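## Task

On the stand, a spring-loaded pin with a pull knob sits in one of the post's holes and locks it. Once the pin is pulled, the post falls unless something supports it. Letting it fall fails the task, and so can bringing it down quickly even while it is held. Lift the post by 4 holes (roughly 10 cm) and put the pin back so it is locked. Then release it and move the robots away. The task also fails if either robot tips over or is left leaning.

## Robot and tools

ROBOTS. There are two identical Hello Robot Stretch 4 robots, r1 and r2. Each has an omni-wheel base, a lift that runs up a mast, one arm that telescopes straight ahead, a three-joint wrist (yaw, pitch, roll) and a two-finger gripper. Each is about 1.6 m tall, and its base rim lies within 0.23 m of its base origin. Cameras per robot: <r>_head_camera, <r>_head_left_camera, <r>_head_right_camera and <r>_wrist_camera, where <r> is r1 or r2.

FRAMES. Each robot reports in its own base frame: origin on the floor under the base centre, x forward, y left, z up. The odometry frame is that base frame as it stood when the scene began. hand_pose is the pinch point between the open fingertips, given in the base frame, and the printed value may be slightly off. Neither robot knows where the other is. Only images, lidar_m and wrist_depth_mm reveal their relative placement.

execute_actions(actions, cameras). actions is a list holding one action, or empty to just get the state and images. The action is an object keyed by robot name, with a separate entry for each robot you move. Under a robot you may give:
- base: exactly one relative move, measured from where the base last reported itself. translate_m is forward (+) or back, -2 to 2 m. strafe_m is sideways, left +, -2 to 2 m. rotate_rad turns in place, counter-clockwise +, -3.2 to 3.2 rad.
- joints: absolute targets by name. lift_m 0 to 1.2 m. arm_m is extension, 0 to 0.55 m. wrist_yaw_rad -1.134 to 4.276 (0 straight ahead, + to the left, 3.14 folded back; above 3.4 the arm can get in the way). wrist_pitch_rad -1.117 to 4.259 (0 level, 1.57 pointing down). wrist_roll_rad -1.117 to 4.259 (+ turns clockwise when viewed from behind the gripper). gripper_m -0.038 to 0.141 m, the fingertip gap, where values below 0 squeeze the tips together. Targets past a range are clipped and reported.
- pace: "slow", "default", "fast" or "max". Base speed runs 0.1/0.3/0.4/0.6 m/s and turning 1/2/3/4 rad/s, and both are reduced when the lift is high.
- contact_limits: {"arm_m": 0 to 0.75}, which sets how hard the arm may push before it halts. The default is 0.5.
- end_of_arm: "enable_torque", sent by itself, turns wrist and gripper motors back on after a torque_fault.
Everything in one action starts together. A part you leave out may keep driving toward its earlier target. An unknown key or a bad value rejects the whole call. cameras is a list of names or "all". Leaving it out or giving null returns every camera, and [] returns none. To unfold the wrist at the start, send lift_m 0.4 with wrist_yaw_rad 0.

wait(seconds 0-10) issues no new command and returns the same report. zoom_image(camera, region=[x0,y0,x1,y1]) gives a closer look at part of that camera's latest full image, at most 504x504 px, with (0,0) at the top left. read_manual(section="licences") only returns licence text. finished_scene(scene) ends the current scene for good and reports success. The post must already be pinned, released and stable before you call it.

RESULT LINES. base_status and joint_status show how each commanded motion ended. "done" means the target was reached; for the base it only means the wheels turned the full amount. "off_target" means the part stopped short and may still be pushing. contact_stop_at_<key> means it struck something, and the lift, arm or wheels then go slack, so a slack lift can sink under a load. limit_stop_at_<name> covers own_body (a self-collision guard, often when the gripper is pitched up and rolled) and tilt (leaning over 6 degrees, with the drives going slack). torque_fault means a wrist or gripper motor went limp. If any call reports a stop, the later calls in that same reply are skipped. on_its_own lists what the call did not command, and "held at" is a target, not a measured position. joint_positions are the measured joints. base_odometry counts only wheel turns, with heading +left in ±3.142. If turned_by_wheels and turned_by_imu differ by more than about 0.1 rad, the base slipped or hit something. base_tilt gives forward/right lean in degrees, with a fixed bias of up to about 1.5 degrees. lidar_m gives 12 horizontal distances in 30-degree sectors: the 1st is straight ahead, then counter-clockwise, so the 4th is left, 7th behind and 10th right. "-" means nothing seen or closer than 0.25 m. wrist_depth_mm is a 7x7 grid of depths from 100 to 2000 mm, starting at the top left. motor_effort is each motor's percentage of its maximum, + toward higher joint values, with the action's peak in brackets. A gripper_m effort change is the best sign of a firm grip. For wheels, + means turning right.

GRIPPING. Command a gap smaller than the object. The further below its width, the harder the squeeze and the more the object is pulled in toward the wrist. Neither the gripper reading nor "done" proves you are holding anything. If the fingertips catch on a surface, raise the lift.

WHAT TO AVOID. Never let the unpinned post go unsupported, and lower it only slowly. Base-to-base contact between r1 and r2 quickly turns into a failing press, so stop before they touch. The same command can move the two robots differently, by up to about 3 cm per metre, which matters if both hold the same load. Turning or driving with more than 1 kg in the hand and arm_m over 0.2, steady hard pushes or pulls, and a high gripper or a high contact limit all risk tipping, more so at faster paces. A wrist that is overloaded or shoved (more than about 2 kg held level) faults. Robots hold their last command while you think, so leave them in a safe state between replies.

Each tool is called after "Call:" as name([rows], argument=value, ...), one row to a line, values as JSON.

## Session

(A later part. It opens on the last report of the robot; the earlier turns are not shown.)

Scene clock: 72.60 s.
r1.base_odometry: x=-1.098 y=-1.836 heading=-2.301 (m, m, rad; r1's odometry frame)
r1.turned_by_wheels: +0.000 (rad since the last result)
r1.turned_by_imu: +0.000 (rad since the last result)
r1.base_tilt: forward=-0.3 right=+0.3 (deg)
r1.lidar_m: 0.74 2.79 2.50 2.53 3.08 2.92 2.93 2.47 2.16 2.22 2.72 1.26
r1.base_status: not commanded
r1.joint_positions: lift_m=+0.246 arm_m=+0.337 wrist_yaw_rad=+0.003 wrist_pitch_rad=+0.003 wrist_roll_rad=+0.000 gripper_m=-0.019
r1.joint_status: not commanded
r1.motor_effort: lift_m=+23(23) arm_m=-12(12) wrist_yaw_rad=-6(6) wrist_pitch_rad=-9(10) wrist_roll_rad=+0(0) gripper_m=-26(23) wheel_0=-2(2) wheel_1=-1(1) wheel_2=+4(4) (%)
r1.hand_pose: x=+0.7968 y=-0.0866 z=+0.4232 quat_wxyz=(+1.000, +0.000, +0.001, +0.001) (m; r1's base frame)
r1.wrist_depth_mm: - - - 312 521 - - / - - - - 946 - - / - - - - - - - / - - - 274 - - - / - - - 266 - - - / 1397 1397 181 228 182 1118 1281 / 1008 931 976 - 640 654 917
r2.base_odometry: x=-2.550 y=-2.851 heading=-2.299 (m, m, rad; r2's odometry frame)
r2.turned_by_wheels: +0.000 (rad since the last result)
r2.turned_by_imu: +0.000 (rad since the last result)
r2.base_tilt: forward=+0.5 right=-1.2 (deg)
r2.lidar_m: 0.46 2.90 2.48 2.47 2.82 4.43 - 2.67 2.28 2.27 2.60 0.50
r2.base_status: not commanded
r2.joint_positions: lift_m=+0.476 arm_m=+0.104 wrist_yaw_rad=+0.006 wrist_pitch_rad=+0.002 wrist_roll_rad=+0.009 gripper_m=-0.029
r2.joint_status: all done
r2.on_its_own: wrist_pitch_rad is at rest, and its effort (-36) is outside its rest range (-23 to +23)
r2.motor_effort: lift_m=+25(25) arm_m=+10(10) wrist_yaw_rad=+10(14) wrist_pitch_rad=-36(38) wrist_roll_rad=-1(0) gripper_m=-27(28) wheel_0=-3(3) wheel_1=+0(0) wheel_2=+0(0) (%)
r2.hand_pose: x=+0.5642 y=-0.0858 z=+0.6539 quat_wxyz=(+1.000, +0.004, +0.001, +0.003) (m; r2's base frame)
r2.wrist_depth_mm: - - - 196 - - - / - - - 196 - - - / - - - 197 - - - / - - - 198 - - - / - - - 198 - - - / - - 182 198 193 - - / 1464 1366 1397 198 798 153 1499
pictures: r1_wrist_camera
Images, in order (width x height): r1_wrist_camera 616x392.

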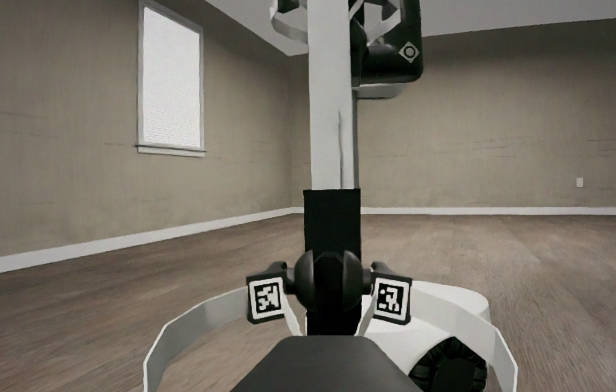

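Free. The target is near lift 0.569.

Call:
execute_actions([
  {"r2":{"joints":{"lift_m":0.562},"pace":"slow"}},
], cameras=["r1_wrist_camera"])

Call:
execute_actions([
  {"r1":{"joints":{"gripper_m":0.06}}},
], cameras=[])

Call:
execute_actions([
  {"r1":{"joints":{"arm_m":0.25,"lift_m":0.27}},"r2":{"joints":{"lift_m":0.57},"pace":"slow"}},
], cameras=["r1_wrist_camera"])

Call:
execute_actions([
  {"r2":{"joints":{"lift_m":0.575},"pace":"slow"}},
], cameras=["r1_wrist_camera"])

Scene clock: 82.07 s.
r1.base_odometry: x=-1.098 y=-1.836 heading=-2.301 (m, m, rad; r1's odometry frame)
r1.turned_by_wheels: +0.000 (rad since the last result)
r1.turned_by_imu: +0.000 (rad since the last result)
r1.base_tilt: forward=-0.2 right=+0.1 (deg)
r1.lidar_m: 0.77 2.77 2.50 2.50 3.08 2.92 2.95 2.47 2.17 2.21 2.70 1.28
r1.base_status: not commanded
r1.joint_positions: lift_m=+0.246 arm_m=+0.337 wrist_yaw_rad=+0.003 wrist_pitch_rad=+0.003 wrist_roll_rad=+0.000 gripper_m=-0.019
r1.joint_status: not commanded
r1.motor_effort: lift_m=+23(23) arm_m=-12(12) wrist_yaw_rad=-6(6) wrist_pitch_rad=-8(7) wrist_roll_rad=+0(0) gripper_m=-25(28) wheel_0=-2(3) wheel_1=+0(0) wheel_2=+3(4) (%)
r1.hand_pose: x=+0.7968 y=-0.0866 z=+0.4232 quat_wxyz=(+1.000, +0.000, +0.001, +0.001) (m; r1's base frame)
r1.wrist_depth_mm: - - - - 854 - - / - - - - - - - / - - - - - - - / - - - 273 - - - / - - - 264 - - - / 1397 1464 181 227 182 1118 1255 / 1025 960 976 - 627 654 946
r2.base_odometry: x=-2.550 y=-2.851 heading=-2.299 (m, m, rad; r2's odometry frame)
r2.turned_by_wheels: +0.000 (rad since the last result)
r2.turned_by_imu: +0.001 (rad since the last result)
r2.base_tilt: forward=+0.3 right=-1.1 (deg)
r2.lidar_m: 0.46 2.87 2.49 2.46 2.83 4.46 - 2.69 2.29 2.28 2.61 0.48
r2.base_status: not commanded
r2.joint_positions: lift_m=+0.561 arm_m=+0.104 wrist_yaw_rad=+0.006 wrist_pitch_rad=+0.002 wrist_roll_rad=+0.009 gripper_m=-0.029
r2.joint_status: all done
r2.on_its_own: wrist_yaw_rad is at rest, and its effort (+14) is outside its rest range (-13 to +13); wrist_pitch_rad is at rest, and its effort (-37) is outside its rest range (-23 to +23)
r2.motor_effort: lift_m=+25(27) arm_m=+9(9) wrist_yaw_rad=+14(14) wrist_pitch_rad=-37(37) wrist_roll_rad=-1(1) gripper_m=-28(28) wheel_0=-3(3) wheel_1=+0(0) wheel_2=+0(0) (%)
r2.hand_pose: x=+0.5642 y=-0.0858 z=+0.7389 quat_wxyz=(+1.000, +0.004, +0.001, +0.003) (m; r2's base frame)
r2.wrist_depth_mm: - - - 197 - - - / - - - 196 - - - / - - - 197 - - - / - - - 198 - - - / - - - 197 - - - / - - 182 198 193 - - / 1618 1499 1618 198 1618 153 1661
pictures: r1_wrist_camera
Images, in order (width x height): r1_wrist_camera 616x392.

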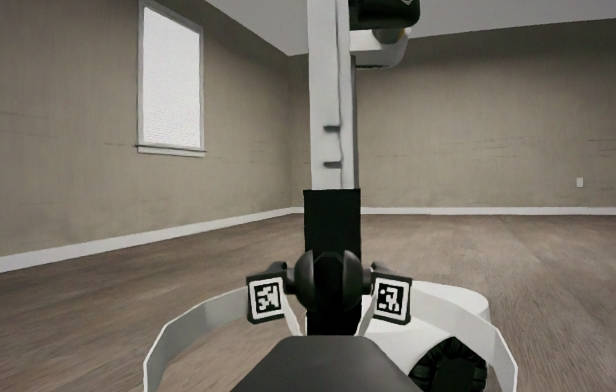

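Scene clock: 83.60 s.
r1.base_odometry: x=-1.098 y=-1.835 heading=-2.301 (m, m, rad; r1's odometry frame)
r1.turned_by_wheels: +0.000 (rad since the last result)
r1.turned_by_imu: +0.000 (rad since the last result)
r1.base_tilt: forward=-0.2 right=+0.3 (deg)
r1.lidar_m: 0.75 2.80 2.50 2.50 3.08 2.94 2.95 2.48 2.18 2.21 2.70 1.28
r1.base_status: not commanded
r1.joint_positions: lift_m=+0.246 arm_m=+0.336 wrist_yaw_rad=+0.000 wrist_pitch_rad=+0.002 wrist_roll_rad=+0.000 gripper_m=+0.060
r1.joint_status: all done
r1.motor_effort: lift_m=+23(23) arm_m=-6(12) wrist_yaw_rad=+3(6) wrist_pitch_rad=-5(7) wrist_roll_rad=+0(1) gripper_m=-2(27) wheel_0=+0(2) wheel_1=+0(0) wheel_2=-3(3) (%)
r1.hand_pose: x=+0.7954 y=-0.0875 z=+0.4235 quat_wxyz=(+1.000, +0.000, +0.001, +0.000) (m; r1's base frame)
r1.wrist_depth_mm: - - - 273 854 - - / - - - - - - - / - - - - - - - / - - - 273 - - - / - - - 270 - - - / 1397 1464 1205 270 198 1138 1281 / 991 960 991 - 634 661 946
r2.base_odometry: x=-2.550 y=-2.851 heading=-2.299 (m, m, rad; r2's odometry frame)
r2.turned_by_wheels: +0.000 (rad since the last result)
r2.turned_by_imu: +0.000 (rad since the last result)
r2.base_tilt: forward=+0.6 right=-1.1 (deg)
r2.lidar_m: 0.46 2.91 2.48 2.48 2.82 4.45 - 2.67 2.30 2.28 2.59 0.49
r2.base_status: not commanded
r2.joint_positions: lift_m=+0.561 arm_m=+0.104 wrist_yaw_rad=+0.006 wrist_pitch_rad=+0.002 wrist_roll_rad=+0.009 gripper_m=-0.029
r2.joint_status: not commanded
r2.on_its_own: wrist_pitch_rad is at rest, and its effort (-36) is outside its rest range (-23 to +23)
r2.motor_effort: lift_m=+25(25) arm_m=+9(10) wrist_yaw_rad=+13(15) wrist_pitch_rad=-36(37) wrist_roll_rad=-1(0) gripper_m=-27(28) wheel_0=-3(3) wheel_1=+0(0) wheel_2=+0(0) (%)
r2.hand_pose: x=+0.5643 y=-0.0858 z=+0.7389 quat_wxyz=(+1.000, +0.004, +0.001, +0.003) (m; r2's base frame)
r2.wrist_depth_mm: - - - 196 - - - / - - - 197 - - - / - - - 196 - - - / - - - 197 - - - / - - - 198 - - - / - - 182 198 193 - - / 1661 1537 1661 197 1576 153 1708
pictures: none
No camera images: the call's "cameras" was empty. Leave "cameras" out to get every camera's image.

Scene clock: 84.80 s.
r1.base_odometry: x=-1.098 y=-1.835 heading=-2.301 (m, m, rad; r1's odometry frame)
r1.turned_by_wheels: +0.000 (rad since the last result)
r1.turned_by_imu: +0.000 (rad since the last result)
r1.base_tilt: forward=-0.1 right=+0.2 (deg)
r1.lidar_m: 0.76 2.79 2.50 2.51 3.06 2.92 2.93 2.50 2.15 2.21 2.70 1.25
r1.base_status: not commanded
r1.joint_positions: lift_m=+0.270 arm_m=+0.252 wrist_yaw_rad=+0.000 wrist_pitch_rad=+0.002 wrist_roll_rad=+0.000 gripper_m=+0.060
r1.joint_status: all done
r1.motor_effort: lift_m=+22(23) arm_m=-9(8) wrist_yaw_rad=+2(3) wrist_pitch_rad=-6(6) wrist_roll_rad=+0(0) gripper_m=-4(4) wheel_0=+0(0) wheel_1=+1(1) wheel_2=-2(2) (%)
r1.hand_pose: x=+0.7109 y=-0.0874 z=+0.4474 quat_wxyz=(+1.000, +0.000, +0.001, +0.000) (m; r1's base frame)
r1.wrist_depth_mm: - - - - 609 - - / - - - - - - - / - - - - - - - / - - - - - - - / - - - 357 - - - / 1430 1537 1255 353 198 1308 1336 / 1042 1025 1025 - 723 768 991
r2.base_odometry: x=-2.550 y=-2.851 heading=-2.299 (m, m, rad; r2's odometry frame)
r2.turned_by_wheels: +0.000 (rad since the last result)
r2.turned_by_imu: +0.000 (rad since the last result)
r2.base_tilt: forward=+0.6 right=-1.2 (deg)
r2.lidar_m: 0.46 2.90 2.47 2.48 2.83 4.46 - 2.67 2.28 2.27 2.62 0.48
r2.base_status: not commanded
r2.joint_positions: lift_m=+0.569 arm_m=+0.104 wrist_yaw_rad=+0.006 wrist_pitch_rad=+0.006 wrist_roll_rad=+0.009 gripper_m=-0.029
r2.joint_status: all done
r2.on_its_own: wrist_pitch_rad is at rest, and its effort (-48) is outside its rest range (-23 to +23)
r2.motor_effort: lift_m=+26(27) arm_m=+9(9) wrist_yaw_rad=+10(12) wrist_pitch_rad=-48(51) wrist_roll_rad=-1(1) gripper_m=-26(30) wheel_0=-3(3) wheel_1=+0(0) wheel_2=+0(0) (%)
r2.hand_pose: x=+0.5644 y=-0.0857 z=+0.7457 quat_wxyz=(+1.000, +0.004, +0.003, +0.003) (m; r2's base frame)
r2.wrist_depth_mm: - - - 196 - - - / - - - 196 - - - / - - - 197 - - - / - - - 197 - - - / - - - 198 - - - / - - 182 198 194 - - / 1618 1499 1618 197 1537 153 1661
pictures: r1_wrist_camera
Images, in order (width x height): r1_wrist_camera 616x392.

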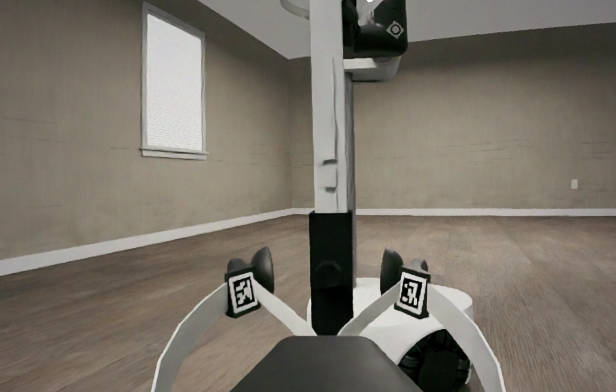

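Scene clock: 85.40 s.
r1.base_odometry: x=-1.098 y=-1.835 heading=-2.301 (m, m, rad; r1's odometry frame)
r1.turned_by_wheels: +0.000 (rad since the last result)
r1.turned_by_imu: +0.000 (rad since the last result)
r1.base_tilt: forward=-0.2 right=+0.4 (deg)
r1.lidar_m: 0.75 2.79 2.49 2.50 3.07 2.93 2.94 2.48 2.19 2.22 2.70 1.27
r1.base_status: not commanded
r1.joint_positions: lift_m=+0.270 arm_m=+0.252 wrist_yaw_rad=+0.000 wrist_pitch_rad=+0.002 wrist_roll_rad=+0.000 gripper_m=+0.060
r1.joint_status: not commanded
r1.motor_effort: lift_m=+22(22) arm_m=-9(8) wrist_yaw_rad=+1(1) wrist_pitch_rad=-6(5) wrist_roll_rad=+0(0) gripper_m=-4(5) wheel_0=+0(0) wheel_1=+1(0) wheel_2=-2(2) (%)
r1.hand_pose: x=+0.7109 y=-0.0874 z=+0.4474 quat_wxyz=(+1.000, +0.000, +0.001, +0.000) (m; r1's base frame)
r1.wrist_depth_mm: - - - - 683 - - / - - - - - - - / - - - - - - - / - - - - - - - / - - - 355 - - - / 1464 1499 1281 355 198 1281 1308 / 1042 1008 991 - 715 778 991
r2.base_odometry: x=-2.550 y=-2.851 heading=-2.299 (m, m, rad; r2's odometry frame)
r2.turned_by_wheels: +0.000 (rad since the last result)
r2.turned_by_imu: +0.000 (rad since the last result)
r2.base_tilt: forward=+0.5 right=-1.2 (deg)
r2.lidar_m: 0.46 2.90 2.47 2.48 2.83 4.43 - 2.69 2.27 2.28 2.59 0.48
r2.base_status: not commanded
r2.joint_positions: lift_m=+0.574 arm_m=+0.104 wrist_yaw_rad=+0.006 wrist_pitch_rad=+0.005 wrist_roll_rad=+0.009 gripper_m=-0.029
r2.joint_status: all done
r2.on_its_own: wrist_pitch_rad is at rest, and its effort (-44) is outside its rest range (-23 to +23)
r2.motor_effort: lift_m=+26(27) arm_m=+9(9) wrist_yaw_rad=+12(15) wrist_pitch_rad=-44(50) wrist_roll_rad=-1(1) gripper_m=-27(29) wheel_0=-3(3) wheel_1=+0(0) wheel_2=+0(0) (%)
r2.hand_pose: x=+0.5643 y=-0.0858 z=+0.7511 quat_wxyz=(+1.000, +0.004, +0.002, +0.003) (m; r2's base frame)
r2.wrist_depth_mm: - - - 196 - - - / - - - 196 - - - / - - - 197 - - - / - - - 197 - - - / - - - 198 - - - / - - 182 197 193 - - / 1618 1537 1618 197 1618 153 1708
pictures: r1_wrist_camera
Images, in order (width x height): r1_wrist_camera 616x392.

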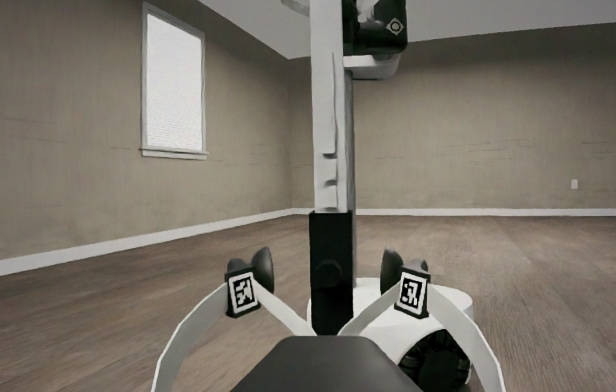

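It may have seated; testing by lowering.

Call:
execute_actions([
  {"r2":{"joints":{"lift_m":0.561},"pace":"slow"}},
], cameras=["r1_wrist_camera","r1_head_camera"])

Call:
zoom_image(camera="r1_head_camera", region=[200,340,280,430])

Scene clock: 90.93 s.
r1.base_odometry: x=-1.098 y=-1.835 heading=-2.301 (m, m, rad; r1's odometry frame)
r1.turned_by_wheels: +0.000 (rad since the last result)
r1.turned_by_imu: +0.000 (rad since the last result)
r1.base_tilt: forward=-0.2 right=+0.4 (deg)
r1.lidar_m: 0.76 2.81 2.50 2.52 3.06 2.92 2.95 2.48 2.18 2.21 2.69 1.26
r1.base_status: not commanded
r1.joint_positions: lift_m=+0.270 arm_m=+0.252 wrist_yaw_rad=+0.000 wrist_pitch_rad=+0.002 wrist_roll_rad=+0.000 gripper_m=+0.060
r1.joint_status: not commanded
r1.motor_effort: lift_m=+22(23) arm_m=-8(8) wrist_yaw_rad=+2(2) wrist_pitch_rad=-6(5) wrist_roll_rad=+0(0) gripper_m=-4(2) wheel_0=+0(0) wheel_1=+1(1) wheel_2=-2(2) (%)
r1.hand_pose: x=+0.7109 y=-0.0874 z=+0.4474 quat_wxyz=(+1.000, +0.000, +0.001, +0.000) (m; r1's base frame)
r1.wrist_depth_mm: - - - - 615 - - / - - - - - - - / - - - - - - - / - - - - - - - / - - - 353 - - - / 1499 1499 1308 355 198 1255 1397 / 1042 991 1025 - 723 768 976
r2.base_odometry: x=-2.550 y=-2.851 heading=-2.299 (m, m, rad; r2's odometry frame)
r2.turned_by_wheels: +0.000 (rad since the last result)
r2.turned_by_imu: +0.000 (rad since the last result)
r2.base_tilt: forward=+0.6 right=-1.3 (deg)
r2.lidar_m: 0.46 2.90 2.47 2.46 2.82 4.45 - 2.67 2.26 2.28 2.59 0.47
r2.base_status: not commanded
r2.joint_positions: lift_m=+0.561 arm_m=+0.104 wrist_yaw_rad=+0.004 wrist_pitch_rad=-0.010 wrist_roll_rad=+0.009 gripper_m=-0.029
r2.joint_status: all done
r2.on_its_own: wrist_yaw_rad is at rest, and its effort (+18) is outside its rest range (-13 to +13)
r2.motor_effort: lift_m=+13(24) arm_m=+9(9) wrist_yaw_rad=+18(18) wrist_pitch_rad=-2(43) wrist_roll_rad=-1(0) gripper_m=-26(27) wheel_0=-2(3) wheel_1=+1(0) wheel_2=-1(1) (%)
r2.hand_pose: x=+0.5642 y=-0.0862 z=+0.7425 quat_wxyz=(+1.000, +0.004, -0.005, +0.002) (m; r2's base frame)
r2.wrist_depth_mm: - - - 199 - - - / - - - 199 - - - / - - - 199 - - - / - - - 198 - - - / - - - 198 - - - / - - 180 198 193 - - / 1708 1618 1756 198 1661 153 1756
pictures: r1_head_camera, r1_wrist_camera
Images, in order (width x height): r1_head_camera 420x560, r1_wrist_camera 616x392.

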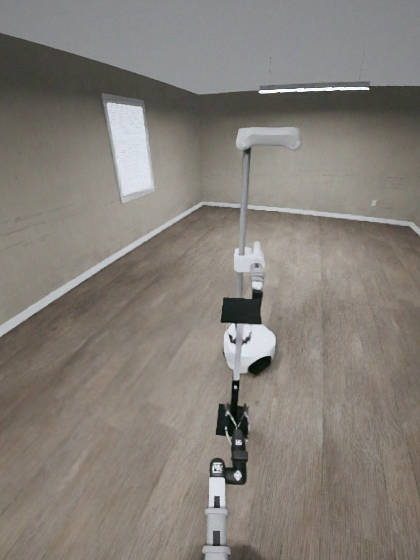

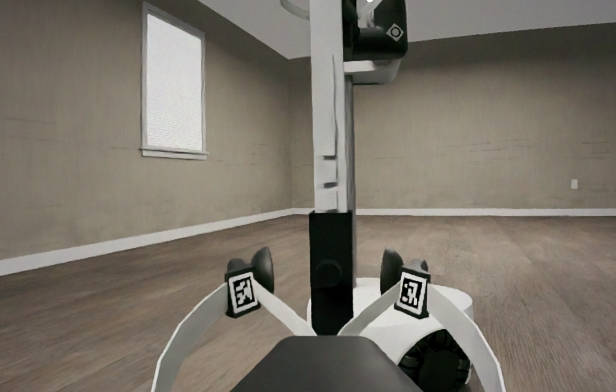

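Region (200, 340, 280, 430) of r1_head_camera's 420x560 image, scaled by 5.600, with more detail than that image has.

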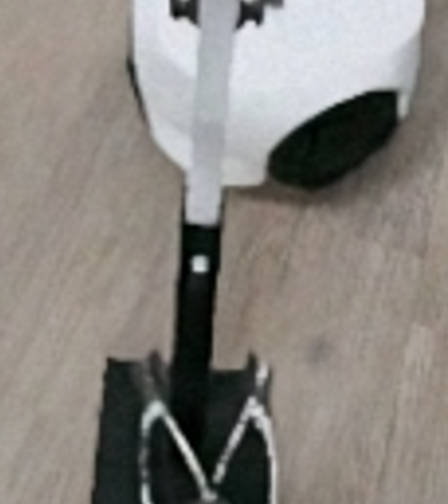

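Locked.

Call:
execute_actions([
  {"r1":{"base":{"translate_m":-0.2},"joints":{"arm_m":0},"pace":"fast"},"r2":{"joints":{"gripper_m":0.08,"arm_m":0.097}}},
], cameras=[])

Call:
execute_actions([
  {"r2":{"base":{"translate_m":-0.5},"joints":{"arm_m":0},"pace":"fast"}},
], cameras=["r1_wrist_camera"])

Call:
finished_scene(scene=1)

Scene clock: 102.87 s.
r1.base_odometry: x=-0.964 y=-1.686 heading=-2.301 (m, m, rad; r1's odometry frame)
r1.turned_by_wheels: +0.000 (rad since the last result)
r1.turned_by_imu: +0.000 (rad since the last result)
r1.base_tilt: forward=-0.3 right=+0.2 (deg)
r1.lidar_m: 0.96 2.85 2.57 2.59 3.06 2.74 2.75 2.39 2.13 2.15 2.59 1.52
r1.base_status: done
r1.joint_positions: lift_m=+0.270 arm_m=+0.003 wrist_yaw_rad=+0.000 wrist_pitch_rad=+0.002 wrist_roll_rad=+0.000 gripper_m=+0.060
r1.joint_status: all done
joint sent to its limit — the command would take r1.arm_m past its lower limit, so that joint was sent only as far as its limit.
r1.motor_effort: lift_m=+22(23) arm_m=-8(9) wrist_yaw_rad=+2(1) wrist_pitch_rad=-7(8) wrist_roll_rad=+0(0) gripper_m=-3(2) wheel_0=+0(5) wheel_1=-1(7) wheel_2=-1(8) (%)
r1.hand_pose: x=+0.4624 y=-0.0875 z=+0.4474 quat_wxyz=(+1.000, +0.000, +0.001, +0.000) (m; r1's base frame)
r1.wrist_depth_mm: - - - - - - - / - - - - - - - / - - - - - - - / - - - - - - - / - - - 1430 - - - / 1537 1499 1308 1205 198 1430 1366 / 1060 1042 1008 - 991 931 976
r2.base_odometry: x=-2.550 y=-2.851 heading=-2.299 (m, m, rad; r2's odometry frame)
r2.turned_by_wheels: +0.000 (rad since the last result)
r2.turned_by_imu: +0.001 (rad since the last result)
r2.base_tilt: forward=+0.7 right=-1.1 (deg)
r2.lidar_m: 0.46 2.92 2.48 2.45 2.83 4.44 - 2.68 2.28 2.28 2.60 0.47
r2.base_status: not commanded
r2.joint_positions: lift_m=+0.561 arm_m=+0.097 wrist_yaw_rad=+0.010 wrist_pitch_rad=-0.008 wrist_roll_rad=+0.009 gripper_m=+0.080
r2.joint_status: all done
r2.motor_effort: lift_m=+13(13) arm_m=-1(12) wrist_yaw_rad=+1(17) wrist_pitch_rad=-5(6) wrist_roll_rad=-1(1) gripper_m=-3(36) wheel_0=-2(2) wheel_1=+0(0) wheel_2=-1(2) (%)
r2.hand_pose: x=+0.5574 y=-0.0846 z=+0.7420 quat_wxyz=(+1.000, +0.004, -0.004, +0.005) (m; r2's base frame)
r2.wrist_depth_mm: - - - 205 - - - / - - - 204 - - - / - - - 204 - - - / - - - 204 - - - / - - - 204 - - - / - - 198 203 211 - - / 1708 1708 1756 151 1756 1661 1756
pictures: none
No camera images: the call's "cameras" was empty. Leave "cameras" out to get every camera's image.

Scene clock: 105.40 s.
r1.base_odometry: x=-0.964 y=-1.686 heading=-2.301 (m, m, rad; r1's odometry frame)
r1.turned_by_wheels: +0.000 (rad since the last result)
r1.turned_by_imu: +0.000 (rad since the last result)
r1.base_tilt: forward=-0.2 right=+0.4 (deg)
r1.lidar_m: 0.97 2.86 2.56 2.58 3.06 2.74 2.76 2.42 2.09 2.15 2.63 5.04
r1.base_status: not commanded
r1.joint_positions: lift_m=+0.270 arm_m=+0.003 wrist_yaw_rad=+0.000 wrist_pitch_rad=+0.002 wrist_roll_rad=+0.000 gripper_m=+0.060
r1.joint_status: not commanded
r1.motor_effort: lift_m=+22(22) arm_m=-8(8) wrist_yaw_rad=+2(2) wrist_pitch_rad=-6(8) wrist_roll_rad=+0(0) gripper_m=-5(2) wheel_0=+0(0) wheel_1=-1(0) wheel_2=-1(1) (%)
r1.hand_pose: x=+0.4624 y=-0.0875 z=+0.4474 quat_wxyz=(+1.000, +0.000, +0.001, +0.000) (m; r1's base frame)
r1.wrist_depth_mm: - - - - - - - / - - - - - - - / - - - - - - - / - - - - - - - / - - - 1983 1808 - - / 1499 1537 1281 1255 198 1430 1366 / 1042 1008 1025 - 1008 946 991
r2.base_odometry: x=-2.217 y=-2.478 heading=-2.299 (m, m, rad; r2's odometry frame)
r2.turned_by_wheels: +0.000 (rad since the last result)
r2.turned_by_imu: +0.001 (rad since the last result)
r2.base_tilt: forward=+0.3 right=-1.2 (deg)
r2.lidar_m: 0.95 3.01 2.60 2.58 2.94 3.94 3.97 2.53 2.16 2.16 2.48 4.16
r2.base_status: done
r2.joint_positions: lift_m=+0.561 arm_m=+0.002 wrist_yaw_rad=+0.010 wrist_pitch_rad=-0.008 wrist_roll_rad=+0.009 gripper_m=+0.080
r2.joint_status: all done
r2.motor_effort: lift_m=+14(14) arm_m=-5(3) wrist_yaw_rad=+1(1) wrist_pitch_rad=-7(7) wrist_roll_rad=-1(1) gripper_m=-2(3) wheel_0=-2(9) wheel_1=-1(10) wheel_2=-2(14) (%)
r2.hand_pose: x=+0.4621 y=-0.0846 z=+0.7418 quat_wxyz=(+1.000, +0.004, -0.004, +0.005) (m; r2's base frame)
r2.wrist_depth_mm: - - - - - - - / - - - - - - - / - - - - - - - / - - - - - - - / - - - - - - - / - - 198 1808 211 - - / 1708 1708 1756 151 1756 1708 1756
pictures: r1_wrist_camera
Images, in order (width x height): r1_wrist_camera 616x392.

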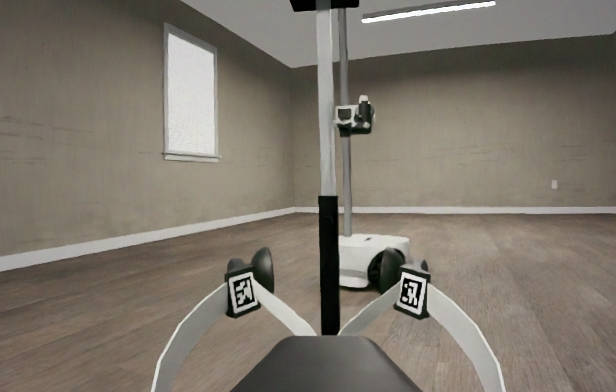

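The scene is finished: the task was done.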